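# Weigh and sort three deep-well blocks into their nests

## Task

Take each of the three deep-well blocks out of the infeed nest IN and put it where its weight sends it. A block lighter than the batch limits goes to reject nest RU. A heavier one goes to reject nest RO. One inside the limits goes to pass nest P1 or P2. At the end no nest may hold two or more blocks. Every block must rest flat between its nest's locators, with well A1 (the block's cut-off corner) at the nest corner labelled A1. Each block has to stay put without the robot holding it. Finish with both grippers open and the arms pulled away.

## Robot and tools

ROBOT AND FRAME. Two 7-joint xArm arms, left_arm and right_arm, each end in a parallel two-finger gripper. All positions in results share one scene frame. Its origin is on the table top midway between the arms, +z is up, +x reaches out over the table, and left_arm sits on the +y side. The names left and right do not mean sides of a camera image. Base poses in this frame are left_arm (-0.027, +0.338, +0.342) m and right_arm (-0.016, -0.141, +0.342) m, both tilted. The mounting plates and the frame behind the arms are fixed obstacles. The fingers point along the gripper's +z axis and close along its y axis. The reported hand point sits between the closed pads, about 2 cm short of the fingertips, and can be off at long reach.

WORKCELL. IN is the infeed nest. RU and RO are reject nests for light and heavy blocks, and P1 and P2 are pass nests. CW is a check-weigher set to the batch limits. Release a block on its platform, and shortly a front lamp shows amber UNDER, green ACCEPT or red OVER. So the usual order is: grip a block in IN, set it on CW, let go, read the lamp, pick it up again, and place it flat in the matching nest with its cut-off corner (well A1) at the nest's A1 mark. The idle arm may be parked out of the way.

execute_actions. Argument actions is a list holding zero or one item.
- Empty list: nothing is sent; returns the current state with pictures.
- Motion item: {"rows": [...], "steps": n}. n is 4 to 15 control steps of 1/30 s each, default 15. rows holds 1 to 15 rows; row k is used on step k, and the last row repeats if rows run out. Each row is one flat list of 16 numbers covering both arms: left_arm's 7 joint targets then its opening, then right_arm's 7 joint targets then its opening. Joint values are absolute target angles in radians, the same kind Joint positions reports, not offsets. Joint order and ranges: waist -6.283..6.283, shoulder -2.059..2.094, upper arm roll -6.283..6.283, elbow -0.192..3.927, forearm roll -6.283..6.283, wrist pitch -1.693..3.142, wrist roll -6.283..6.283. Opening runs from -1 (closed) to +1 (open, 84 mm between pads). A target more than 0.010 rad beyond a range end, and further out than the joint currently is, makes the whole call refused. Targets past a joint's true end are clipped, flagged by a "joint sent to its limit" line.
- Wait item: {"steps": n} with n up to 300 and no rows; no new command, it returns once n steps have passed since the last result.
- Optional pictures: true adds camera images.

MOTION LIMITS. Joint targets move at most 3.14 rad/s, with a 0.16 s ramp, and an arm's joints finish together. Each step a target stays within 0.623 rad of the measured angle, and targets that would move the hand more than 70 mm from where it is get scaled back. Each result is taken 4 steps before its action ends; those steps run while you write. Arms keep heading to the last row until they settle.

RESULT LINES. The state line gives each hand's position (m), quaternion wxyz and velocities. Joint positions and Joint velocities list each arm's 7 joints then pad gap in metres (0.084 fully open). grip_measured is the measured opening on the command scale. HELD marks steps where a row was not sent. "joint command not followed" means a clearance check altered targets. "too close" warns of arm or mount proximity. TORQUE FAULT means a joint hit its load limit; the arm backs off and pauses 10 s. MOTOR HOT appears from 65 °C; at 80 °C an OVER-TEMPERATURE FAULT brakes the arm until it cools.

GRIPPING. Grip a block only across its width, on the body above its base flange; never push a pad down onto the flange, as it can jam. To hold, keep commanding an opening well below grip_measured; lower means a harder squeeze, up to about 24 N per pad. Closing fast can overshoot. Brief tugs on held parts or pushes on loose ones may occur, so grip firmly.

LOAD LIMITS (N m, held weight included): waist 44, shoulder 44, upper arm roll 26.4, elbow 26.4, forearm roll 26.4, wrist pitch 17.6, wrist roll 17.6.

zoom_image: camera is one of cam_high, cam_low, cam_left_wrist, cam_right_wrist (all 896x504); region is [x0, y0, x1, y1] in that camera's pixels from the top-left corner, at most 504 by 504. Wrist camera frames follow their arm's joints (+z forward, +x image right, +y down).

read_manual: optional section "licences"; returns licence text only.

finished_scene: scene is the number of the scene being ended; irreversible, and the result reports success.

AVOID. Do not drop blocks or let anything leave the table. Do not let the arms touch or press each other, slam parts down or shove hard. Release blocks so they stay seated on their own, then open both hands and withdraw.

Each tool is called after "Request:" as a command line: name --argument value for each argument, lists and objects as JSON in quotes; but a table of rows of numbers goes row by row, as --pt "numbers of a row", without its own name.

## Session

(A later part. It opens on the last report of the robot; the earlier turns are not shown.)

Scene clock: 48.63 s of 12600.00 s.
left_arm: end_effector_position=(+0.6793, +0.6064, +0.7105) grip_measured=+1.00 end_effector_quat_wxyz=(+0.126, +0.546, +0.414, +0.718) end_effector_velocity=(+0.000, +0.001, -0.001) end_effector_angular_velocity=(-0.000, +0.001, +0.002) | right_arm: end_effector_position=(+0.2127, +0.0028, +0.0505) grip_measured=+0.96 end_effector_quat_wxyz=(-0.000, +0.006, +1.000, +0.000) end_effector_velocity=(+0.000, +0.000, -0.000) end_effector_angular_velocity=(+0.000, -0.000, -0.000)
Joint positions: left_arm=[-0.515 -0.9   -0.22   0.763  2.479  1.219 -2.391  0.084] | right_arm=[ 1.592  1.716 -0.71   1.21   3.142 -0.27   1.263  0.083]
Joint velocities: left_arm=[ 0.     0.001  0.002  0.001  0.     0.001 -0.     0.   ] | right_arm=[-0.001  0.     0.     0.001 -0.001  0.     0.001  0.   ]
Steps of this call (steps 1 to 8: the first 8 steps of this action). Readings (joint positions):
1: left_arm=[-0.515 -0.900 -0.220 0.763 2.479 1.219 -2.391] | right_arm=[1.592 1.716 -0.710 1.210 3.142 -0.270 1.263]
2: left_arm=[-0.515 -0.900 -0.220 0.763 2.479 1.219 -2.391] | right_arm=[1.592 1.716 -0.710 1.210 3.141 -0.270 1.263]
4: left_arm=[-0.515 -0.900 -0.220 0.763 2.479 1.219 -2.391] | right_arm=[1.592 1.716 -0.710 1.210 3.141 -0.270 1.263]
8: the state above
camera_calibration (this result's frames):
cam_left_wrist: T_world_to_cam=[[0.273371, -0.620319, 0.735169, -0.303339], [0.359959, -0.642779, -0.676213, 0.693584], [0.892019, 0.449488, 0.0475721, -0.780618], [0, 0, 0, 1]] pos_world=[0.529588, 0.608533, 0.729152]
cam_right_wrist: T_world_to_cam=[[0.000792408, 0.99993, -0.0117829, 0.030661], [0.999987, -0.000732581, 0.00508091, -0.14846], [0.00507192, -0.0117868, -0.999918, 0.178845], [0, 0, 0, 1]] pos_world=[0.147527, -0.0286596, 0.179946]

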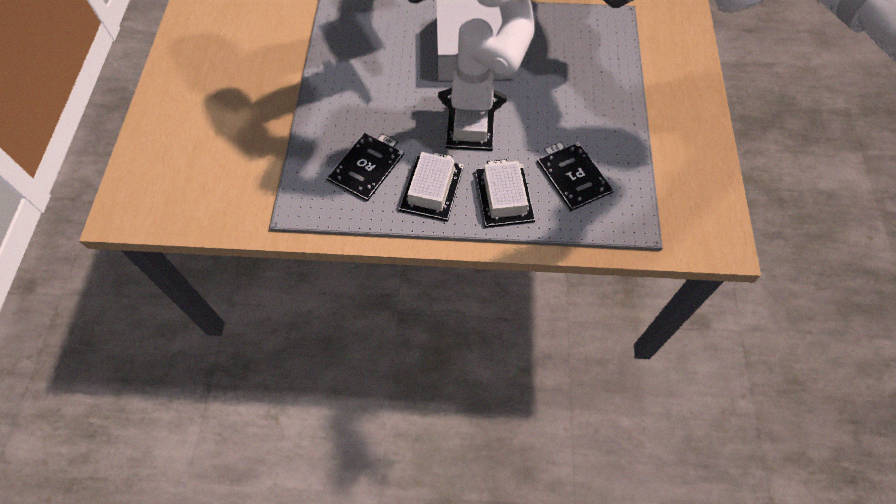

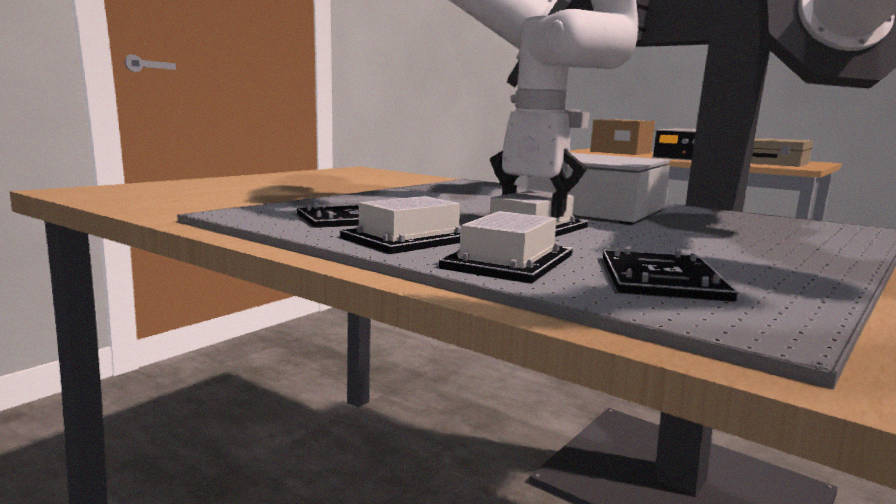

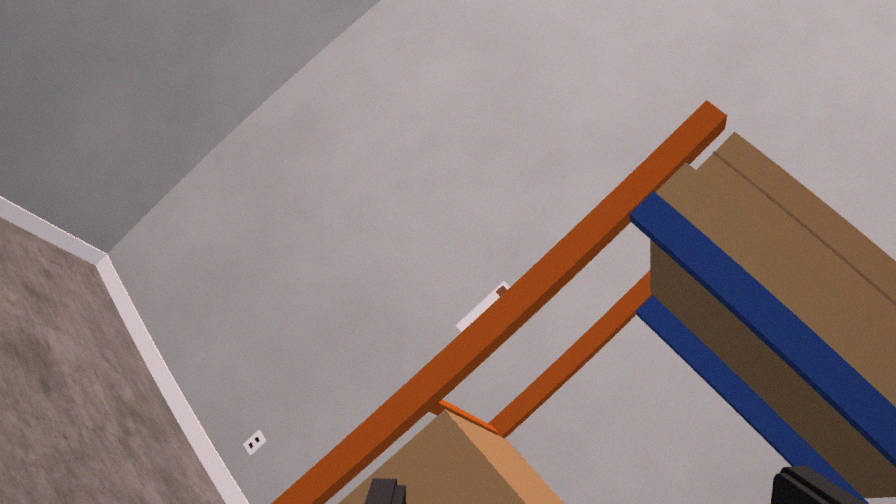

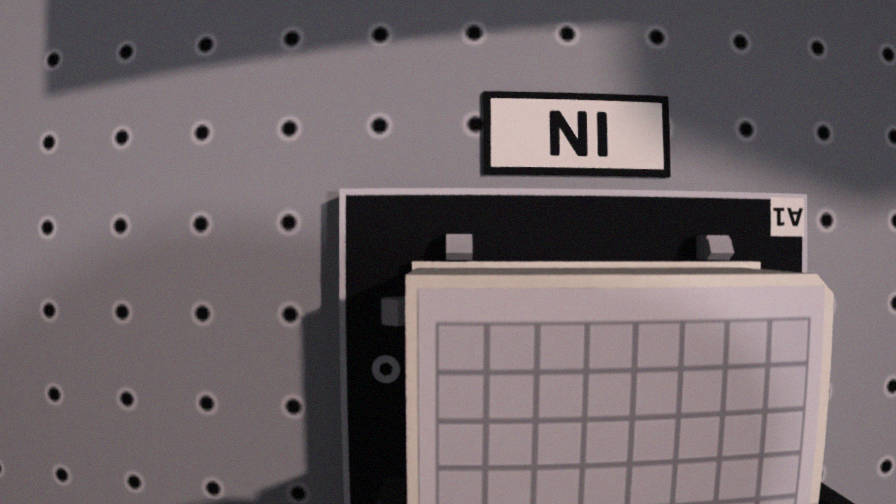

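Cut corner top right; good.

Request:
execute_actions --actions '[{"rows":[[-0.515,-0.9,-0.22,0.763,2.479,1.219,-2.391,1,1.6657,1.6298,-0.7027,1.1525,3.1416,-0.324,1.2627,0]],"steps":8}]'

Request:
execute_actions --actions '[{"rows":[[-0.515,-0.9,-0.22,0.763,2.479,1.219,-2.391,1,1.86,1.41,-0.7044,1.058,3.1416,-0.52,1.26,0]],"steps":14}]'

Request:
execute_actions --actions '[{"rows":[[-0.515,-0.9,-0.22,0.763,2.479,1.219,-2.391,1,2.1516,1.65,-0.1486,1.17,3.1416,-0.53,1.934,0]],"steps":15}]'

Request:
execute_actions --actions '[{"steps":12}]'

Request:
execute_actions --actions '[{"rows":[[-0.515,-0.9,-0.22,0.763,2.479,1.219,-2.391,1,2.148,1.69,-0.149,1.181,3.1416,-0.505,1.934,0],[-0.515,-0.9,-0.22,0.763,2.479,1.219,-2.391,1,2.146,1.71,-0.149,1.186,3.1416,-0.49,1.934,0],[-0.515,-0.9,-0.22,0.763,2.479,1.219,-2.391,1,2.142,1.73,-0.15,1.192,3.1416,-0.477,1.934,0],[-0.515,-0.9,-0.22,0.763,2.479,1.219,-2.391,1,2.139,1.75,-0.15,1.198,3.1416,-0.464,1.934,0],[-0.515,-0.9,-0.22,0.763,2.479,1.219,-2.391,1,2.1366,1.762,-0.1506,1.202,3.1416,-0.455,1.934,0]],"steps":13}]'

Request:
execute_actions --actions '[{"rows":[[-0.515,-0.9,-0.22,0.763,2.479,1.219,-2.391,1,2.1366,1.762,-0.1506,1.202,3.1416,-0.455,1.934,1]],"steps":10}]'

Request:
execute_actions --actions '[{"steps":45}]' --pictures true

Scene clock: 49.13 s of 12600.00 s.
left_arm: end_effector_position=(+0.6793, +0.6064, +0.7105) grip_measured=+1.00 end_effector_quat_wxyz=(+0.126, +0.546, +0.414, +0.718) end_effector_velocity=(+0.000, -0.000, -0.001) end_effector_angular_velocity=(+0.000, +0.001, +0.000) | right_arm: end_effector_position=(+0.2123, +0.0019, +0.0748) grip_measured=+0.96 end_effector_quat_wxyz=(-0.001, +0.006, +1.000, -0.001) end_effector_velocity=(+0.022, +0.053, +0.340) end_effector_angular_velocity=(+0.117, -0.045, -0.009)
Joint positions: left_arm=[-0.515 -0.9   -0.22   0.763  2.479  1.219 -2.391  0.084] | right_arm=[ 1.638  1.662 -0.705  1.17   3.142 -0.304  1.263  0.083]
Joint velocities: left_arm=[ 0.     0.     0.001 -0.001 -0.     0.001  0.     0.   ] | right_arm=[ 0.635 -0.74   0.05  -0.411  0.003 -0.437  0.003  0.   ]
Steps of this call (steps 1 to 4: the last 4 steps of your previous action; steps 5 to 11: the robot went on to your last target; steps 12 to 15: the first 4 steps of this action). Readings (joint positions):
12: left_arm=[-0.515 -0.900 -0.220 0.763 2.479 1.219 -2.391] | right_arm=[1.592 1.716 -0.710 1.210 3.142 -0.270 1.263]
13: left_arm=[-0.515 -0.900 -0.220 0.763 2.479 1.219 -2.391] | right_arm=[1.598 1.708 -0.709 1.203 3.142 -0.275 1.263]
15: the state above

Scene clock: 49.60 s of 12600.00 s.
left_arm: end_effector_position=(+0.6793, +0.6064, +0.7105) grip_measured=+1.00 end_effector_quat_wxyz=(+0.126, +0.546, +0.414, +0.718) end_effector_velocity=(-0.000, +0.000, +0.001) end_effector_angular_velocity=(-0.000, -0.002, -0.000) | right_arm: end_effector_position=(+0.2101, +0.0088, +0.1987) grip_measured=+0.96 end_effector_quat_wxyz=(+0.002, -0.001, +1.000, +0.008) end_effector_velocity=(-0.022, -0.059, +0.004) end_effector_angular_velocity=(-0.139, +0.045, +0.009)
Joint positions: left_arm=[-0.515 -0.9   -0.22   0.763  2.479  1.219 -2.391  0.084] | right_arm=[ 1.862  1.408 -0.704  1.064  3.142 -0.516  1.26   0.083]
Joint velocities: left_arm=[-0.    -0.001 -0.001  0.     0.    -0.001  0.     0.   ] | right_arm=[ 0.032 -0.032  0.002 -0.106  0.    -0.085 -0.001 -0.   ]
Steps of this call (steps 1 to 4: the last 4 steps of your previous action; steps 5 to 14: the first 10 steps of this action). Readings (joint positions):
5: left_arm=[-0.515 -0.900 -0.220 0.763 2.479 1.219 -2.391] | right_arm=[1.667 1.628 -0.703 1.154 3.142 -0.324 1.263]
6: left_arm=[-0.515 -0.900 -0.220 0.763 2.479 1.219 -2.391] | right_arm=[1.673 1.622 -0.702 1.147 3.142 -0.333 1.263]
8: left_arm=[-0.515 -0.900 -0.220 0.763 2.479 1.219 -2.391] | right_arm=[1.725 1.563 -0.703 1.113 3.142 -0.391 1.262]
12: left_arm=[-0.515 -0.900 -0.220 0.763 2.479 1.219 -2.391] | right_arm=[1.847 1.424 -0.705 1.072 3.142 -0.502 1.260]
14: the state above

Scene clock: 50.10 s of 12600.00 s.
left_arm: end_effector_position=(+0.6793, +0.6064, +0.7105) grip_measured=+1.00 end_effector_quat_wxyz=(+0.126, +0.546, +0.414, +0.718) end_effector_velocity=(+0.000, +0.000, -0.000) end_effector_angular_velocity=(+0.000, +0.001, +0.001) | right_arm: end_effector_position=(+0.0628, +0.0418, +0.1950) grip_measured=+0.96 end_effector_quat_wxyz=(+0.002, -0.008, +1.000, +0.015) end_effector_velocity=(-0.517, -0.013, -0.049) end_effector_angular_velocity=(-0.031, +0.041, -0.011)
Joint positions: left_arm=[-0.515 -0.9   -0.22   0.763  2.479  1.219 -2.391  0.084] | right_arm=[ 2.034  1.556 -0.37   1.127  3.142 -0.525  1.659  0.083]
Joint velocities: left_arm=[0.    0.001 0.001 0.    0.    0.001 0.    0.   ] | right_arm=[ 0.599  0.473  1.129  0.219  0.003 -0.021  1.361 -0.   ]
Steps of this call (steps 1 to 4: the last 4 steps of your previous action; steps 5 to 15: the first 11 steps of this action). Readings (joint positions):
5: left_arm=[-0.515 -0.900 -0.220 0.763 2.479 1.219 -2.391] | right_arm=[1.858 1.413 -0.704 1.056 3.142 -0.520 1.261]
6: left_arm=[-0.515 -0.900 -0.220 0.763 2.479 1.219 -2.391] | right_arm=[1.862 1.417 -0.699 1.059 3.141 -0.520 1.272]
8: left_arm=[-0.515 -0.900 -0.220 0.763 2.479 1.219 -2.391] | right_arm=[1.890 1.442 -0.646 1.073 3.140 -0.521 1.342]
12: left_arm=[-0.515 -0.900 -0.220 0.763 2.479 1.219 -2.391] | right_arm=[1.974 1.508 -0.482 1.105 3.142 -0.523 1.523]
15: the state above

Scene clock: 50.50 s of 12600.00 s.
left_arm: end_effector_position=(+0.6793, +0.6064, +0.7105) grip_measured=+1.00 end_effector_quat_wxyz=(+0.126, +0.546, +0.414, +0.718) end_effector_velocity=(-0.000, +0.001, -0.000) end_effector_angular_velocity=(-0.000, +0.000, +0.002) | right_arm: end_effector_position=(-0.0332, +0.0220, +0.1794) grip_measured=+0.96 end_effector_quat_wxyz=(-0.001, +0.003, +1.000, +0.003) end_effector_velocity=(-0.002, +0.007, +0.004) end_effector_angular_velocity=(+0.015, +0.010, -0.011)
Joint positions: left_arm=[-0.515 -0.9   -0.22   0.763  2.479  1.219 -2.391  0.084] | right_arm=[ 2.15   1.649 -0.154  1.169  3.141 -0.53   1.933  0.083]
Joint velocities: left_arm=[ 0.    -0.001  0.001  0.     0.     0.001  0.     0.   ] | right_arm=[-0.004 -0.008 -0.001  0.01  -0.     0.001  0.007 -0.   ]
Kept back: nothing.
Steps of this call (steps 1 to 4: the last 4 steps of your previous action; steps 5 to 12: the robot went on to your last target). Readings (joint positions):
1: left_arm=[-0.515 -0.900 -0.220 0.763 2.479 1.219 -2.391] | right_arm=[2.054 1.572 -0.333 1.134 3.142 -0.526 1.705]
2: left_arm=[-0.515 -0.900 -0.220 0.763 2.479 1.219 -2.391] | right_arm=[2.073 1.588 -0.296 1.141 3.142 -0.527 1.751]
4: left_arm=[-0.515 -0.900 -0.220 0.763 2.479 1.219 -2.391] | right_arm=[2.112 1.619 -0.222 1.155 3.142 -0.528 1.841]
8: left_arm=[-0.515 -0.900 -0.220 0.763 2.479 1.219 -2.391] | right_arm=[2.152 1.650 -0.146 1.167 3.143 -0.530 1.927]
12: the state above

Scene clock: 50.80 s of 12600.00 s.
left_arm: end_effector_position=(+0.6793, +0.6064, +0.7105) grip_measured=+1.00 end_effector_quat_wxyz=(+0.126, +0.546, +0.414, +0.718) end_effector_velocity=(+0.000, -0.001, +0.001) end_effector_angular_velocity=(+0.000, -0.001, -0.002) | right_arm: end_effector_position=(-0.0344, +0.0180, +0.1356) grip_measured=+0.96 end_effector_quat_wxyz=(+0.001, +0.000, +1.000, -0.003) end_effector_velocity=(-0.008, +0.018, +0.002) end_effector_angular_velocity=(+0.042, +0.016, -0.003)
Joint positions: left_arm=[-0.515 -0.9   -0.22   0.763  2.479  1.219 -2.391  0.084] | right_arm=[ 2.136  1.761 -0.151  1.199  3.141 -0.459  1.934  0.083]
Joint velocities: left_arm=[-0.     0.001 -0.001  0.001 -0.    -0.001  0.     0.   ] | right_arm=[ 0.001  0.004  0.002  0.033  0.001  0.015  0.005 -0.   ]
Steps of this call (steps 1 to 9: the first 9 steps of this action). Readings (joint positions):
1: left_arm=[-0.515 -0.900 -0.220 0.763 2.479 1.219 -2.391] | right_arm=[2.150 1.650 -0.154 1.170 3.141 -0.529 1.933]
2: left_arm=[-0.515 -0.900 -0.220 0.763 2.479 1.219 -2.391] | right_arm=[2.149 1.657 -0.153 1.174 3.141 -0.523 1.934]
4: left_arm=[-0.515 -0.900 -0.220 0.763 2.479 1.219 -2.391] | right_arm=[2.146 1.693 -0.152 1.185 3.141 -0.499 1.934]
8: left_arm=[-0.515 -0.900 -0.220 0.763 2.479 1.219 -2.391] | right_arm=[2.137 1.760 -0.151 1.198 3.141 -0.460 1.934]
9: the state above

Scene clock: 51.13 s of 12600.00 s.
left_arm: end_effector_position=(+0.6793, +0.6064, +0.7105) grip_measured=+1.00 end_effector_quat_wxyz=(+0.126, +0.546, +0.414, +0.718) end_effector_velocity=(+0.000, -0.000, -0.000) end_effector_angular_velocity=(+0.000, +0.001, +0.000) | right_arm: end_effector_position=(-0.0356, +0.0204, +0.1352) grip_measured=+1.00 end_effector_quat_wxyz=(-0.001, +0.000, +1.000, +0.000) end_effector_velocity=(-0.002, -0.000, -0.002) end_effector_angular_velocity=(+0.000, +0.003, +0.001)
Joint positions: left_arm=[-0.515 -0.9   -0.22   0.763  2.479  1.219 -2.391  0.084] | right_arm=[ 2.137  1.762 -0.151  1.202  3.142 -0.454  1.934  0.084]
Joint velocities: left_arm=[ 0.     0.001  0.     0.    -0.     0.     0.     0.   ] | right_arm=[-0.001  0.005  0.003  0.001 -0.     0.005  0.     0.004]
Steps of this call (steps 1 to 4: the last 4 steps of your previous action; steps 5 to 10: the first 6 steps of this action). Readings (joint positions):
5: left_arm=[-0.515 -0.900 -0.220 0.763 2.479 1.219 -2.391] | right_arm=[2.137 1.761 -0.151 1.202 3.142 -0.456 1.934]
6: left_arm=[-0.515 -0.900 -0.220 0.763 2.479 1.219 -2.391] | right_arm=[2.137 1.761 -0.151 1.202 3.142 -0.456 1.934]
8: left_arm=[-0.515 -0.900 -0.220 0.763 2.479 1.219 -2.391] | right_arm=[2.137 1.761 -0.151 1.202 3.142 -0.455 1.934]
10: the state above

Scene clock: 52.63 s of 12600.00 s.
left_arm: end_effector_position=(+0.6793, +0.6064, +0.7105) grip_measured=+1.00 end_effector_quat_wxyz=(+0.126, +0.546, +0.414, +0.718) end_effector_velocity=(+0.000, -0.000, -0.000) end_effector_angular_velocity=(+0.000, +0.001, -0.000) | right_arm: end_effector_position=(-0.0354, +0.0200, +0.1353) grip_measured=+1.00 end_effector_quat_wxyz=(-0.000, +0.000, +1.000, -0.000) end_effector_velocity=(+0.000, +0.000, +0.000) end_effector_angular_velocity=(+0.001, -0.001, -0.001)
Joint positions: left_arm=[-0.515 -0.9   -0.22   0.763  2.479  1.219 -2.391  0.084] | right_arm=[ 2.137  1.762 -0.151  1.202  3.142 -0.455  1.934  0.084]
Joint velocities: left_arm=[ 0.     0.001  0.    -0.    -0.     0.    -0.     0.   ] | right_arm=[ 0.001  0.    -0.001  0.     0.001 -0.    -0.    -0.   ]
Kept back: nothing.
Steps of this call (steps 1 to 4: the last 4 steps of your previous action; steps 5 to 15: the robot went on to your last target; steps 16 to 45: nothing new was sent). Readings (joint positions):
1: left_arm=[-0.515 -0.900 -0.220 0.763 2.479 1.219 -2.391] | right_arm=[2.137 1.762 -0.151 1.202 3.142 -0.454 1.934]
2: left_arm=[-0.515 -0.900 -0.220 0.763 2.479 1.219 -2.391] | right_arm=[2.137 1.762 -0.151 1.202 3.142 -0.454 1.934]
4: left_arm=[-0.515 -0.900 -0.220 0.763 2.479 1.219 -2.391] | right_arm=[2.137 1.762 -0.151 1.202 3.142 -0.454 1.934]
8: left_arm=[-0.515 -0.900 -0.220 0.763 2.479 1.219 -2.391] | right_arm=[2.137 1.762 -0.151 1.202 3.142 -0.455 1.934]
45: the state above
All arms were judged still, so your last target was given up. Only a new action makes them travel on or press farther. Fingers that are still opening or closing keep moving.
camera_calibration (this result's frames):
cam_left_wrist: T_world_to_cam=[[0.273371, -0.620319, 0.735169, -0.303339], [0.359959, -0.64278, -0.676213, 0.693584], [0.892019, 0.449488, 0.047572, -0.780618], [0, 0, 0, 1]] pos_world=[0.529588, 0.608533, 0.729152]
cam_right_wrist: T_world_to_cam=[[-0.0110532, 0.999859, -0.0126259, 0.0144025], [0.999926, 0.0111175, 0.00503374, 0.0990006], [0.0051734, -0.0125693, -0.999908, 0.265074], [0, 0, 0, 1]] pos_world=[-0.100205, -0.0121694, 0.264733]

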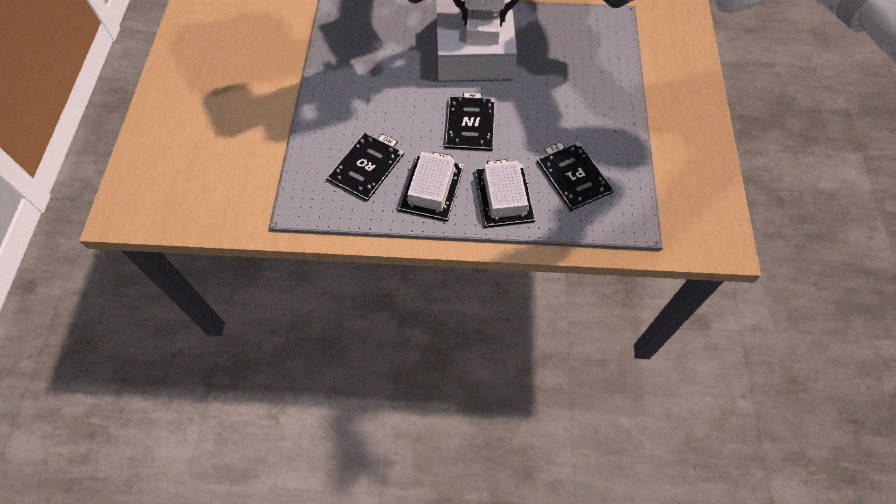

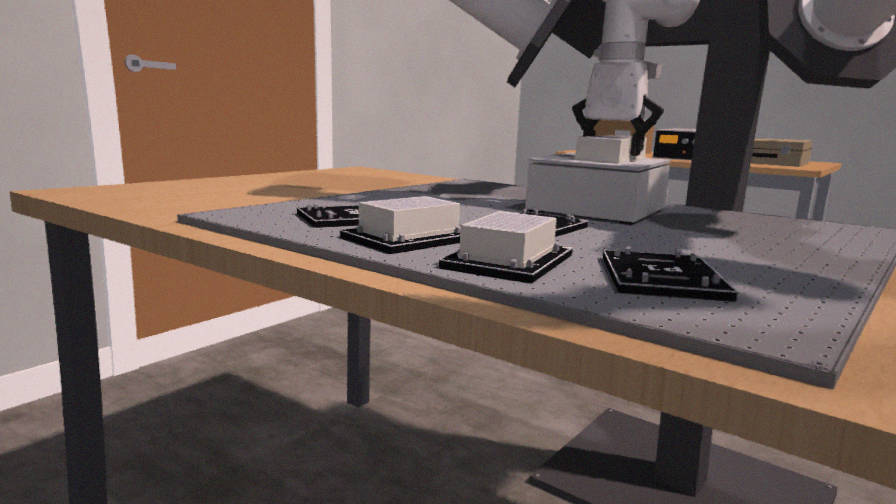

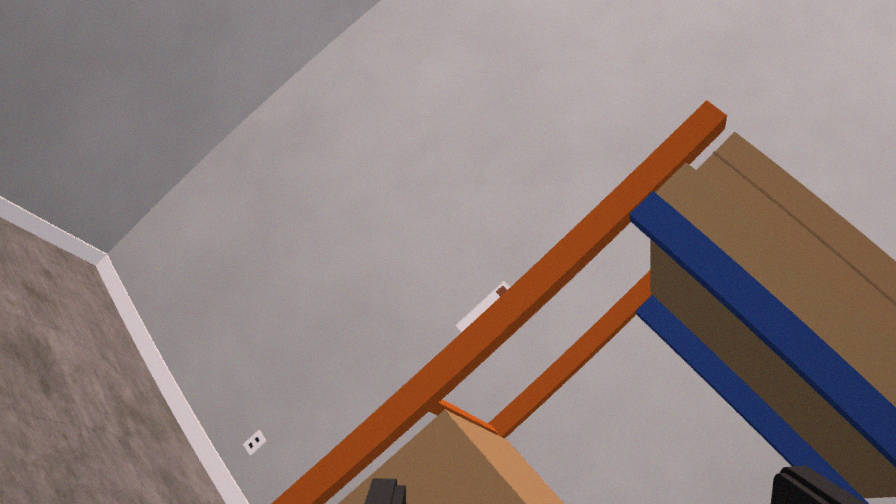

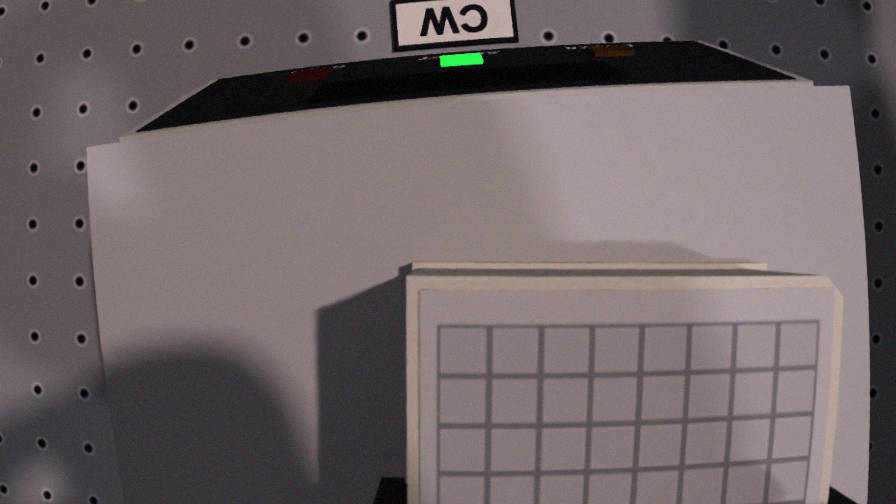

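Request:
execute_actions --actions '[{"rows":[[-0.515,-0.9,-0.22,0.763,2.479,1.219,-2.391,1,2.1366,1.762,-0.1506,1.202,3.1416,-0.455,1.934,-0.3]],"steps":11}]'

Request:
execute_actions --actions '[{"rows":[[-0.515,-0.9,-0.22,0.763,2.479,1.219,-2.391,1,2.1516,1.65,-0.1486,1.17,3.1416,-0.53,1.934,-0.3]],"steps":9}]'

Request:
execute_actions --actions '[{"rows":[[-0.515,-0.9,-0.22,0.763,2.479,1.219,-2.391,1,1.678,1.3268,-0.9519,1.2073,3.1416,-0.4,1.3,-0.3]],"steps":15}]'

Request:
execute_actions --actions '[{"steps":15}]'

Request:
execute_actions --actions '[{"rows":[[-0.515,-0.9,-0.22,0.763,2.479,1.219,-2.391,1,1.678,1.3268,-0.9519,1.2073,0,0.597,3.766,-0.3]],"steps":15}]'

Request:
execute_actions --actions '[{"steps":35}]'

Request:
execute_actions --actions '[{"rows":[[-0.515,-0.9,-0.22,0.763,2.479,1.219,-2.391,1,1.45,1.8,-0.8,1.979,0,0.886,3.766,-0.3]],"steps":15}]'

Request:
execute_actions --actions '[{"steps":15}]'

Request:
execute_actions --actions '[{"rows":[[-0.515,-0.9,-0.22,0.763,2.479,1.219,-2.391,1,1.3502,1.8693,-0.8,1.979,0,0.766,3.766,-0.3]],"steps":15}]' --pictures true

Scene clock: 53.60 s of 12600.00 s.
left_arm: end_effector_position=(+0.6793, +0.6064, +0.7105) grip_measured=+1.00 end_effector_quat_wxyz=(+0.126, +0.546, +0.414, +0.718) end_effector_velocity=(-0.000, -0.001, +0.000) end_effector_angular_velocity=(+0.001, -0.001, -0.001) | right_arm: end_effector_position=(-0.0354, +0.0200, +0.1353) grip_measured=+0.96 end_effector_quat_wxyz=(-0.000, +0.000, +1.000, -0.000) end_effector_velocity=(+0.001, +0.000, -0.000) end_effector_angular_velocity=(+0.000, -0.001, +0.000)
Joint positions: left_arm=[-0.515 -0.9   -0.22   0.763  2.479  1.219 -2.391  0.084] | right_arm=[ 2.137  1.762 -0.151  1.202  3.142 -0.455  1.934  0.083]
Joint velocities: left_arm=[-0.    -0.    -0.001 -0.001  0.    -0.001  0.     0.   ] | right_arm=[-0.     0.    -0.001 -0.    -0.001  0.    -0.     0.   ]
Steps of this call (steps 1 to 22: nothing new was sent; steps 23 to 29: the first 7 steps of this action). Readings (joint positions):
23: left_arm=[-0.515 -0.900 -0.220 0.763 2.479 1.219 -2.391] | right_arm=[2.137 1.762 -0.151 1.202 3.142 -0.455 1.934]
24: left_arm=[-0.515 -0.900 -0.220 0.763 2.479 1.219 -2.391] | right_arm=[2.137 1.762 -0.151 1.202 3.142 -0.455 1.934]
26: left_arm=[-0.515 -0.900 -0.220 0.763 2.479 1.219 -2.391] | right_arm=[2.137 1.762 -0.151 1.202 3.142 -0.455 1.934]
29: the state above

Scene clock: 53.90 s of 12600.00 s.
left_arm: end_effector_position=(+0.6793, +0.6064, +0.7105) grip_measured=+1.00 end_effector_quat_wxyz=(+0.126, +0.546, +0.414, +0.718) end_effector_velocity=(-0.000, +0.001, +0.001) end_effector_angular_velocity=(-0.001, -0.001, +0.003) | right_arm: end_effector_position=(-0.0355, +0.0203, +0.1706) grip_measured=+0.96 end_effector_quat_wxyz=(-0.001, +0.001, +1.000, +0.001) end_effector_velocity=(-0.040, +0.126, +0.303) end_effector_angular_velocity=(+0.341, +0.128, -0.017)
Joint positions: left_arm=[-0.515 -0.9   -0.22   0.763  2.479  1.219 -2.391  0.084] | right_arm=[ 2.149  1.672 -0.149  1.175  3.142 -0.516  1.934  0.083]
Joint velocities: left_arm=[ 0.    -0.002  0.     0.001  0.     0.     0.     0.   ] | right_arm=[ 0.1   -0.72  -0.003 -0.011  0.    -0.353  0.001  0.   ]
Steps of this call (steps 1 to 4: the last 4 steps of your previous action; steps 5 to 9: the first 5 steps of this action). Readings (joint positions):
5: left_arm=[-0.515 -0.900 -0.220 0.763 2.479 1.219 -2.391] | right_arm=[2.137 1.761 -0.151 1.202 3.142 -0.456 1.934]
6: left_arm=[-0.515 -0.900 -0.220 0.763 2.479 1.219 -2.391] | right_arm=[2.138 1.754 -0.150 1.198 3.142 -0.462 1.934]
8: left_arm=[-0.515 -0.900 -0.220 0.763 2.479 1.219 -2.391] | right_arm=[2.145 1.701 -0.149 1.178 3.142 -0.500 1.934]
9: the state above

Scene clock: 54.40 s of 12600.00 s.
left_arm: end_effector_position=(+0.6793, +0.6064, +0.7105) grip_measured=+1.00 end_effector_quat_wxyz=(+0.126, +0.546, +0.414, +0.718) end_effector_velocity=(+0.000, -0.001, -0.001) end_effector_angular_velocity=(+0.001, +0.001, -0.001) | right_arm: end_effector_position=(+0.1105, +0.0895, +0.2065) grip_measured=+0.96 end_effector_quat_wxyz=(-0.013, +0.063, +0.995, +0.074) end_effector_velocity=(+0.555, +0.065, +0.030) end_effector_angular_velocity=(+0.269, -0.129, -0.543)
Joint positions: left_arm=[-0.515 -0.9   -0.22   0.763  2.479  1.219 -2.391  0.084] | right_arm=[ 1.942  1.508 -0.471  1.188  3.141 -0.471  1.656  0.083]
Joint velocities: left_arm=[ 0.     0.002 -0.    -0.001 -0.     0.001  0.     0.   ] | right_arm=[-0.575 -0.393 -1.053  0.044 -0.003  0.152 -0.759  0.   ]
Steps of this call (steps 1 to 4: the last 4 steps of your previous action; steps 5 to 15: the first 11 steps of this action). Readings (joint positions):
5: left_arm=[-0.515 -0.900 -0.220 0.763 2.479 1.219 -2.391] | right_arm=[2.151 1.649 -0.149 1.170 3.142 -0.529 1.933]
6: left_arm=[-0.515 -0.900 -0.220 0.763 2.479 1.219 -2.391] | right_arm=[2.145 1.647 -0.155 1.169 3.142 -0.526 1.922]
8: left_arm=[-0.515 -0.900 -0.220 0.763 2.479 1.219 -2.391] | right_arm=[2.099 1.617 -0.209 1.172 3.144 -0.512 1.858]
12: left_arm=[-0.515 -0.900 -0.220 0.763 2.479 1.219 -2.391] | right_arm=[2.000 1.547 -0.366 1.184 3.142 -0.486 1.732]
15: the state above

Scene clock: 54.90 s of 12600.00 s.
left_arm: end_effector_position=(+0.6793, +0.6064, +0.7105) grip_measured=+1.00 end_effector_quat_wxyz=(+0.126, +0.546, +0.414, +0.718) end_effector_velocity=(-0.000, +0.000, -0.000) end_effector_angular_velocity=(-0.000, +0.000, +0.001) | right_arm: end_effector_position=(+0.3631, +0.0178, +0.1903) grip_measured=+0.96 end_effector_quat_wxyz=(+0.042, +0.186, +0.978, +0.088) end_effector_velocity=(+0.199, -0.171, -0.043) end_effector_angular_velocity=(-0.122, -0.072, -0.294)
Joint positions: left_arm=[-0.515 -0.9   -0.22   0.763  2.479  1.219 -2.391  0.084] | right_arm=[ 1.682  1.33  -0.946  1.206  3.141 -0.402  1.311  0.083]
Joint velocities: left_arm=[ 0.     0.     0.    -0.    -0.     0.001 -0.     0.   ] | right_arm=[-0.223 -0.145 -0.431 -0.009 -0.016  0.044 -0.234 -0.   ]
Kept back: nothing.
Steps of this call (steps 1 to 4: the last 4 steps of your previous action; steps 5 to 15: the robot went on to your last target). Readings (joint positions):
1: left_arm=[-0.515 -0.900 -0.220 0.763 2.479 1.219 -2.391] | right_arm=[1.923 1.495 -0.506 1.190 3.141 -0.466 1.630]
2: left_arm=[-0.515 -0.900 -0.220 0.763 2.479 1.219 -2.391] | right_arm=[1.904 1.482 -0.540 1.191 3.141 -0.461 1.605]
4: left_arm=[-0.515 -0.900 -0.220 0.763 2.479 1.219 -2.391] | right_arm=[1.867 1.457 -0.608 1.194 3.141 -0.451 1.555]
8: left_arm=[-0.515 -0.900 -0.220 0.763 2.479 1.219 -2.391] | right_arm=[1.794 1.407 -0.740 1.199 3.141 -0.431 1.457]
15: the state above

Scene clock: 55.27 s of 12600.00 s.
left_arm: end_effector_position=(+0.6793, +0.6064, +0.7105) grip_measured=+1.00 end_effector_quat_wxyz=(+0.126, +0.546, +0.414, +0.718) end_effector_velocity=(-0.000, +0.001, +0.000) end_effector_angular_velocity=(-0.001, -0.001, +0.001) | right_arm: end_effector_position=(+0.4677, +0.1201, +0.2177) grip_measured=+0.96 end_effector_quat_wxyz=(+0.122, +0.164, +0.921, +0.332) end_effector_velocity=(+0.111, +0.484, +0.214) end_effector_angular_velocity=(+1.895, -0.072, +0.761)
Joint positions: left_arm=[-0.515 -0.9   -0.22   0.763  2.479  1.219 -2.391  0.084] | right_arm=[ 1.679  1.328 -0.949  1.207  2.592  0.145  1.852  0.083]
Joint velocities: left_arm=[-0.    -0.001  0.     0.001 -0.    -0.     0.     0.   ] | right_arm=[-0.001 -0.002  0.002  0.009 -2.183  2.01   2.18   0.   ]
Steps of this call (steps 1 to 11: the first 11 steps of this action). Readings (joint positions):
1: left_arm=[-0.515 -0.900 -0.220 0.763 2.479 1.219 -2.391] | right_arm=[1.677 1.327 -0.955 1.205 3.139 -0.400 1.307]
2: left_arm=[-0.515 -0.900 -0.220 0.763 2.479 1.219 -2.391] | right_arm=[1.677 1.327 -0.955 1.205 3.130 -0.389 1.314]
4: left_arm=[-0.515 -0.900 -0.220 0.763 2.479 1.219 -2.391] | right_arm=[1.680 1.328 -0.946 1.204 3.061 -0.318 1.385]
8: left_arm=[-0.515 -0.900 -0.220 0.763 2.479 1.219 -2.391] | right_arm=[1.680 1.329 -0.948 1.206 2.798 -0.058 1.646]
11: the state above

Scene clock: 56.43 s of 12600.00 s.
left_arm: end_effector_position=(+0.6793, +0.6064, +0.7105) grip_measured=+1.00 end_effector_quat_wxyz=(+0.126, +0.546, +0.414, +0.718) end_effector_velocity=(+0.000, -0.000, -0.000) end_effector_angular_velocity=(-0.000, +0.000, -0.001) | right_arm: end_effector_position=(+0.4275, +0.0972, +0.1999) grip_measured=+0.96 end_effector_quat_wxyz=(-0.001, -0.149, +0.989, +0.000) end_effector_velocity=(-0.000, -0.000, -0.000) end_effector_angular_velocity=(-0.004, -0.003, +0.008)
Joint positions: left_arm=[-0.515 -0.9   -0.22   0.763  2.479  1.219 -2.391  0.084] | right_arm=[ 1.678  1.327 -0.952  1.207  0.002  0.597  3.766  0.083]
Joint velocities: left_arm=[-0.     0.001  0.     0.    -0.    -0.    -0.     0.   ] | right_arm=[-0.     0.     0.002 -0.001 -0.009  0.     0.001 -0.   ]
Kept back: nothing.
Steps of this call (steps 1 to 4: the last 4 steps of your previous action; steps 5 to 35: the robot went on to your last target). Readings (joint positions):
1: left_arm=[-0.515 -0.900 -0.220 0.763 2.479 1.219 -2.391] | right_arm=[1.679 1.328 -0.949 1.207 2.516 0.212 1.929]
2: left_arm=[-0.515 -0.900 -0.220 0.763 2.479 1.219 -2.391] | right_arm=[1.679 1.328 -0.949 1.207 2.432 0.276 2.013]
4: left_arm=[-0.515 -0.900 -0.220 0.763 2.479 1.219 -2.391] | right_arm=[1.679 1.327 -0.950 1.208 2.239 0.395 2.206]
8: left_arm=[-0.515 -0.900 -0.220 0.763 2.479 1.219 -2.391] | right_arm=[1.679 1.327 -0.950 1.208 1.823 0.536 2.621]
35: the state above

Scene clock: 56.80 s of 12600.00 s.
left_arm: end_effector_position=(+0.6793, +0.6064, +0.7105) grip_measured=+1.00 end_effector_quat_wxyz=(+0.126, +0.546, +0.414, +0.718) end_effector_velocity=(-0.000, +0.001, +0.001) end_effector_angular_velocity=(-0.001, -0.001, +0.002) | right_arm: end_effector_position=(+0.4033, +0.2201, +0.1697) grip_measured=+0.96 end_effector_quat_wxyz=(+0.012, -0.233, +0.972, -0.022) end_effector_velocity=(-0.155, +0.453, -0.035) end_effector_angular_velocity=(+0.156, -0.064, +0.550)
Joint positions: left_arm=[-0.515 -0.9   -0.22   0.763  2.479  1.219 -2.391  0.084] | right_arm=[ 1.523  1.648 -0.848  1.712  0.001  0.792  3.766  0.083]
Joint velocities: left_arm=[-0.    -0.002 -0.     0.     0.    -0.    -0.     0.   ] | right_arm=[-0.472  0.977  0.297  1.795 -0.005  0.602  0.     0.   ]
Steps of this call (steps 1 to 11: the first 11 steps of this action). Readings (joint positions):
1: left_arm=[-0.515 -0.900 -0.220 0.763 2.479 1.219 -2.391] | right_arm=[1.678 1.327 -0.952 1.208 0.001 0.598 3.766]
2: left_arm=[-0.515 -0.900 -0.220 0.763 2.479 1.219 -2.391] | right_arm=[1.674 1.334 -0.951 1.217 0.001 0.603 3.766]
4: left_arm=[-0.515 -0.900 -0.220 0.763 2.479 1.219 -2.391] | right_arm=[1.648 1.385 -0.939 1.290 0.001 0.638 3.766]
8: left_arm=[-0.515 -0.900 -0.220 0.763 2.479 1.219 -2.391] | right_arm=[1.570 1.550 -0.879 1.532 0.001 0.732 3.766]
11: the state above

Scene clock: 57.30 s of 12600.00 s.
left_arm: end_effector_position=(+0.6793, +0.6064, +0.7105) grip_measured=+1.00 end_effector_quat_wxyz=(+0.126, +0.546, +0.414, +0.718) end_effector_velocity=(-0.001, +0.001, +0.001) end_effector_angular_velocity=(-0.000, -0.002, +0.001) | right_arm: end_effector_position=(+0.3672, +0.2822, +0.1603) grip_measured=+0.96 end_effector_quat_wxyz=(+0.011, -0.273, +0.962, -0.010) end_effector_velocity=(-0.021, +0.002, -0.011) end_effector_angular_velocity=(-0.012, +0.021, +0.022)
Joint positions: left_arm=[-0.515 -0.9   -0.22   0.763  2.479  1.219 -2.391  0.084] | right_arm=[ 1.45   1.798 -0.801  1.978 -0.     0.886  3.766  0.083]
Joint velocities: left_arm=[ 0.    -0.001 -0.001 -0.    -0.     0.001  0.     0.   ] | right_arm=[ 0.001  0.02   0.022 -0.003  0.002  0.002  0.    -0.   ]
Kept back: nothing.
Steps of this call (steps 1 to 4: the last 4 steps of your previous action; steps 5 to 15: the robot went on to your last target). Readings (joint positions):
1: left_arm=[-0.515 -0.900 -0.220 0.763 2.479 1.219 -2.391] | right_arm=[1.507 1.681 -0.838 1.771 0.000 0.813 3.766]
2: left_arm=[-0.515 -0.900 -0.220 0.763 2.479 1.219 -2.391] | right_arm=[1.492 1.714 -0.827 1.830 0.000 0.833 3.766]
4: left_arm=[-0.515 -0.900 -0.220 0.763 2.479 1.219 -2.391] | right_arm=[1.465 1.771 -0.807 1.926 0.000 0.866 3.766]
8: left_arm=[-0.515 -0.900 -0.220 0.763 2.479 1.219 -2.391] | right_arm=[1.451 1.801 -0.797 1.974 0.000 0.885 3.766]
15: the state above

Scene clock: 57.67 s of 12600.00 s.
left_arm: end_effector_position=(+0.6793, +0.6064, +0.7105) grip_measured=+1.00 end_effector_quat_wxyz=(+0.126, +0.546, +0.414, +0.718) end_effector_velocity=(-0.000, -0.000, +0.000) end_effector_angular_velocity=(+0.000, -0.001, -0.001) | right_arm: end_effector_position=(+0.3537, +0.2730, +0.0878) grip_measured=+0.96 end_effector_quat_wxyz=(-0.002, -0.272, +0.962, -0.001) end_effector_velocity=(+0.093, +0.119, +0.166) end_effector_angular_velocity=(+0.318, -0.182, -0.034)
Joint positions: left_arm=[-0.515 -0.9   -0.22   0.763  2.479  1.219 -2.391  0.084] | right_arm=[ 1.349  1.871 -0.799  1.978  0.     0.767  3.766  0.083]
Joint velocities: left_arm=[-0.     0.    -0.001 -0.    -0.     0.    -0.     0.   ] | right_arm=[ 0.105 -0.117 -0.023  0.167  0.    -0.043  0.001  0.   ]
Steps of this call (steps 1 to 11: the first 11 steps of this action). Readings (joint positions):
1: left_arm=[-0.515 -0.900 -0.220 0.763 2.479 1.219 -2.391] | right_arm=[1.450 1.799 -0.801 1.978 -0.000 0.885 3.766]
2: left_arm=[-0.515 -0.900 -0.220 0.763 2.479 1.219 -2.391] | right_arm=[1.444 1.803 -0.800 1.981 -0.000 0.874 3.766]
4: left_arm=[-0.515 -0.900 -0.220 0.763 2.479 1.219 -2.391] | right_arm=[1.401 1.831 -0.800 1.990 0.000 0.813 3.766]
8: left_arm=[-0.515 -0.900 -0.220 0.763 2.479 1.219 -2.391] | right_arm=[1.341 1.878 -0.800 1.964 -0.000 0.772 3.766]
11: the state above
camera_calibration (this result's frames):
cam_left_wrist: T_world_to_cam=[[0.273371, -0.620319, 0.735169, -0.303339], [0.359959, -0.64278, -0.676213, 0.693584], [0.892019, 0.449488, 0.0475719, -0.780618], [0, 0, 0, 1]] pos_world=[0.529588, 0.608533, 0.729152]
cam_right_wrist: T_world_to_cam=[[-0.53345, 0.84573, -0.0130767, -0.00805212], [0.845798, 0.533503, 0.000613365, -0.380388], [0.00749521, -0.0107331, -0.999914, 0.217389], [0, 0, 0, 1]] pos_world=[0.315806, 0.212081, 0.217498]

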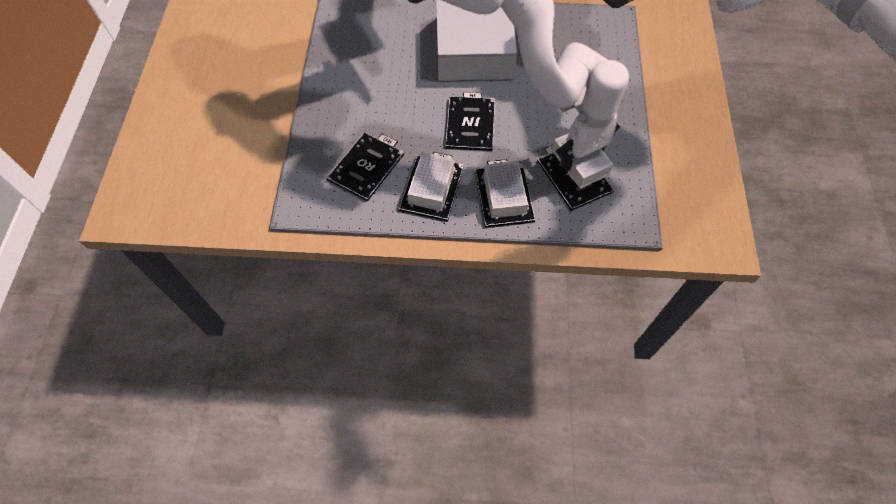

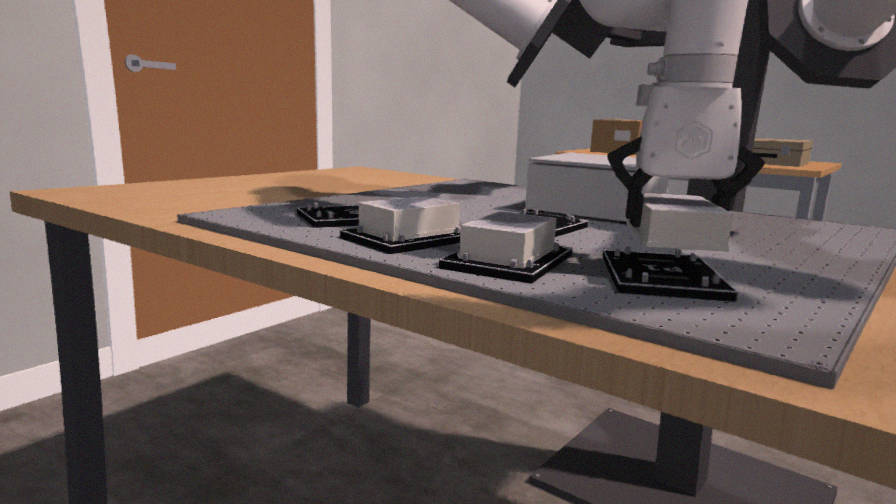

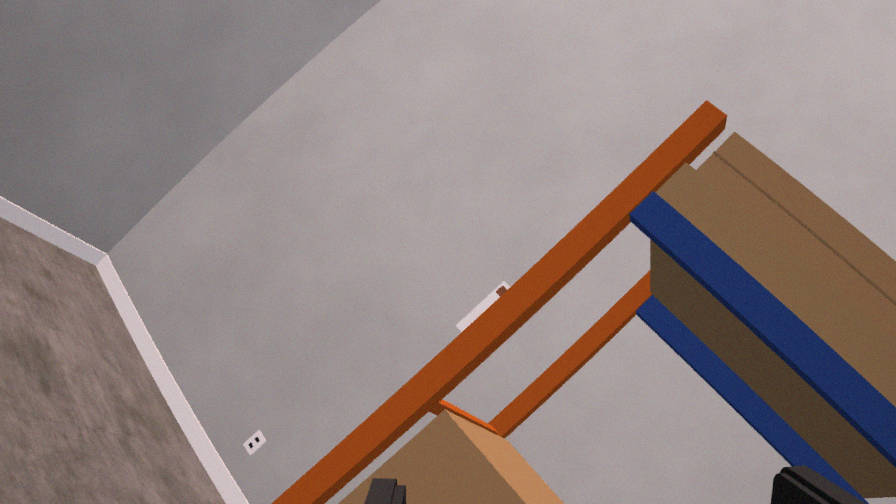

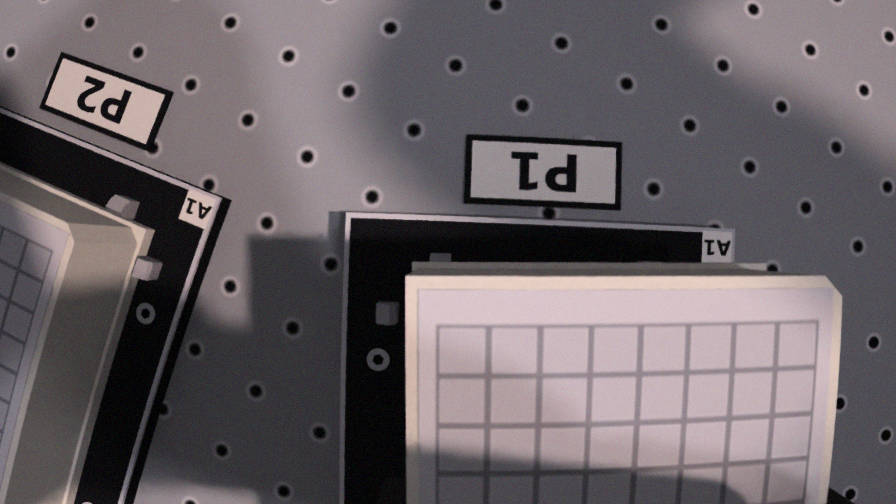

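Request:
execute_actions --actions '[{"rows":[[-0.515,-0.9,-0.22,0.763,2.479,1.219,-2.391,1,1.335,1.878,-0.806,1.99,0,0.76,3.78,-0.3],[-0.515,-0.9,-0.22,0.763,2.479,1.219,-2.391,1,1.32,1.887,-0.811,2.0,0,0.754,3.791,-0.3],[-0.515,-0.9,-0.22,0.763,2.479,1.219,-2.391,1,1.305,1.8967,-0.817,2.0116,0,0.748,3.791,-0.3]],"steps":15}]'

Request:
execute_actions --actions '[{"steps":8}]' --pictures true

Scene clock: 58.60 s of 12600.00 s.
left_arm: end_effector_position=(+0.6793, +0.6064, +0.7105) grip_measured=+1.00 end_effector_quat_wxyz=(+0.126, +0.546, +0.414, +0.718) end_effector_velocity=(+0.000, +0.000, -0.001) end_effector_angular_velocity=(-0.000, +0.001, +0.000) | right_arm: end_effector_position=(+0.3607, +0.2704, +0.0695) grip_measured=+0.96 end_effector_quat_wxyz=(-0.001, -0.255, +0.967, +0.000) end_effector_velocity=(+0.019, +0.033, +0.042) end_effector_angular_velocity=(+0.081, -0.045, -0.002)
Joint positions: left_arm=[-0.515 -0.9   -0.22   0.763  2.479  1.219 -2.391  0.084] | right_arm=[ 1.305  1.897 -0.816  2.011  0.     0.748  3.791  0.083]
Joint velocities: left_arm=[ 0.    -0.     0.001 -0.    -0.    -0.001 -0.     0.   ] | right_arm=[ 0.03  -0.025  0.     0.043 -0.    -0.011  0.001  0.   ]
Steps of this call (steps 1 to 4: the last 4 steps of your previous action; steps 5 to 15: the robot went on to your last target; steps 16 to 17: nothing new was sent; steps 18 to 28: the first 11 steps of this action). Readings (joint positions):
18: left_arm=[-0.515 -0.900 -0.220 0.763 2.479 1.219 -2.391] | right_arm=[1.350 1.870 -0.800 1.980 -0.000 0.766 3.767]
19: left_arm=[-0.515 -0.900 -0.220 0.763 2.479 1.219 -2.391] | right_arm=[1.346 1.872 -0.802 1.984 0.000 0.763 3.772]
21: left_arm=[-0.515 -0.900 -0.220 0.763 2.479 1.219 -2.391] | right_arm=[1.326 1.883 -0.809 2.001 0.000 0.755 3.784]
25: left_arm=[-0.515 -0.900 -0.220 0.763 2.479 1.219 -2.391] | right_arm=[1.303 1.898 -0.818 2.007 -0.000 0.749 3.791]
28: the state above

Scene clock: 58.87 s of 12600.00 s.
left_arm: end_effector_position=(+0.6793, +0.6064, +0.7105) grip_measured=+1.00 end_effector_quat_wxyz=(+0.126, +0.546, +0.414, +0.718) end_effector_velocity=(-0.000, +0.002, -0.000) end_effector_angular_velocity=(-0.001, +0.000, +0.003) | right_arm: end_effector_position=(+0.3612, +0.2705, +0.0700) grip_measured=+0.96 end_effector_quat_wxyz=(-0.000, -0.255, +0.967, +0.000) end_effector_velocity=(-0.003, -0.003, -0.004) end_effector_angular_velocity=(-0.008, +0.003, +0.004)
Joint positions: left_arm=[-0.515 -0.9   -0.22   0.763  2.479  1.219 -2.391  0.084] | right_arm=[ 1.305  1.897 -0.817  2.011 -0.     0.748  3.791  0.083]
Joint velocities: left_arm=[ 0.    -0.002  0.002  0.     0.     0.    -0.     0.   ] | right_arm=[-0.002  0.005  0.001 -0.003 -0.002  0.001 -0.001  0.   ]
Kept back: nothing.
Steps of this call (steps 1 to 4: the last 4 steps of your previous action; steps 5 to 8: the robot went on to your last target). Readings (joint positions):
1: left_arm=[-0.515 -0.900 -0.220 0.763 2.479 1.219 -2.391] | right_arm=[1.306 1.897 -0.817 2.012 0.000 0.748 3.791]
2: left_arm=[-0.515 -0.900 -0.220 0.763 2.479 1.219 -2.391] | right_arm=[1.306 1.896 -0.817 2.013 0.000 0.748 3.791]
4: left_arm=[-0.515 -0.900 -0.220 0.763 2.479 1.219 -2.391] | right_arm=[1.306 1.896 -0.817 2.013 0.000 0.748 3.791]
8: the state above
camera_calibration (this result's frames):
cam_left_wrist: T_world_to_cam=[[0.273371, -0.620319, 0.735168, -0.303339], [0.359959, -0.642779, -0.676213, 0.693584], [0.892019, 0.449488, 0.047572, -0.780618], [0, 0, 0, 1]] pos_world=[0.529588, 0.608533, 0.729152]
cam_right_wrist: T_world_to_cam=[[-0.502229, 0.864664, -0.0110859, -0.0186972], [0.864679, 0.502301, 0.00487104, -0.384061], [0.00978026, -0.00713936, -0.999927, 0.197796], [0, 0, 0, 1]] pos_world=[0.320765, 0.210493, 0.199445]

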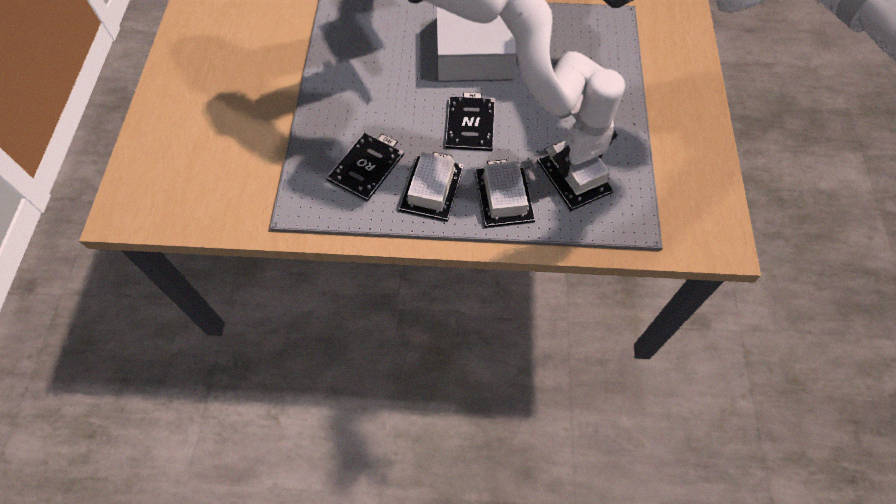

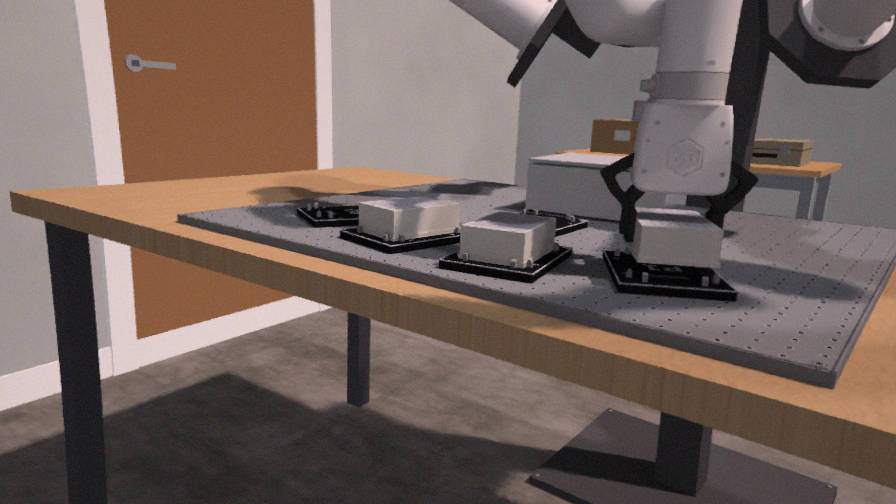

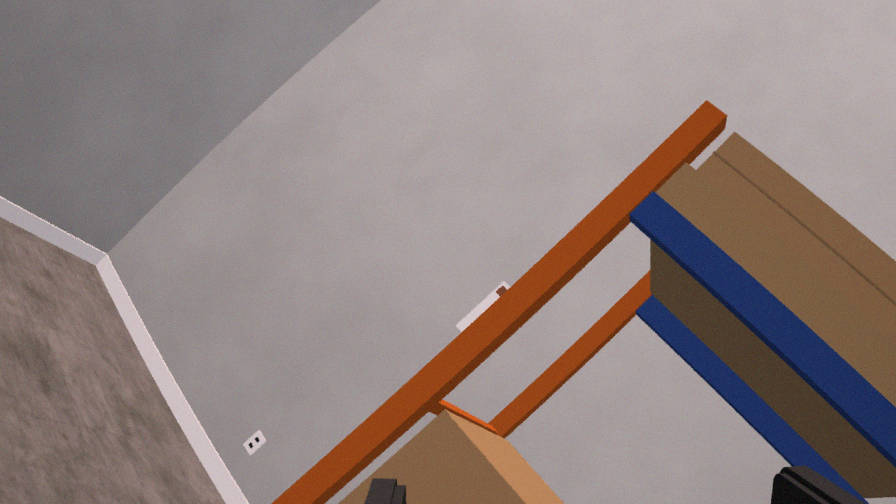

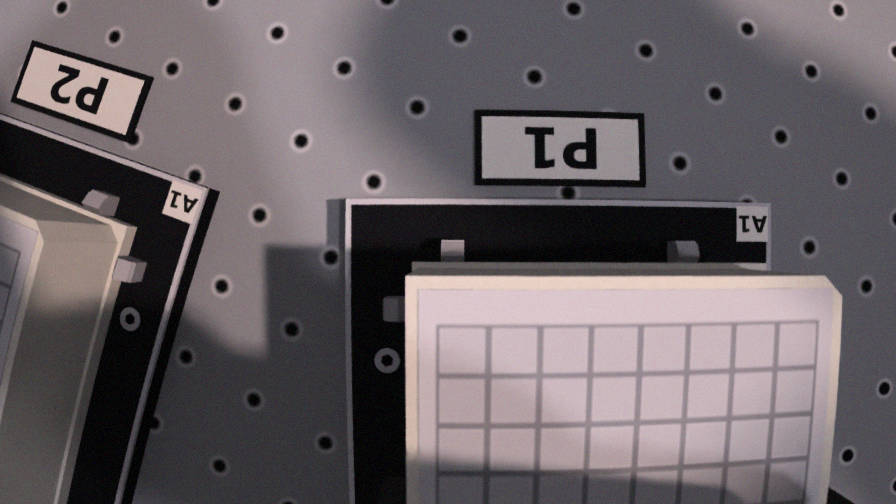

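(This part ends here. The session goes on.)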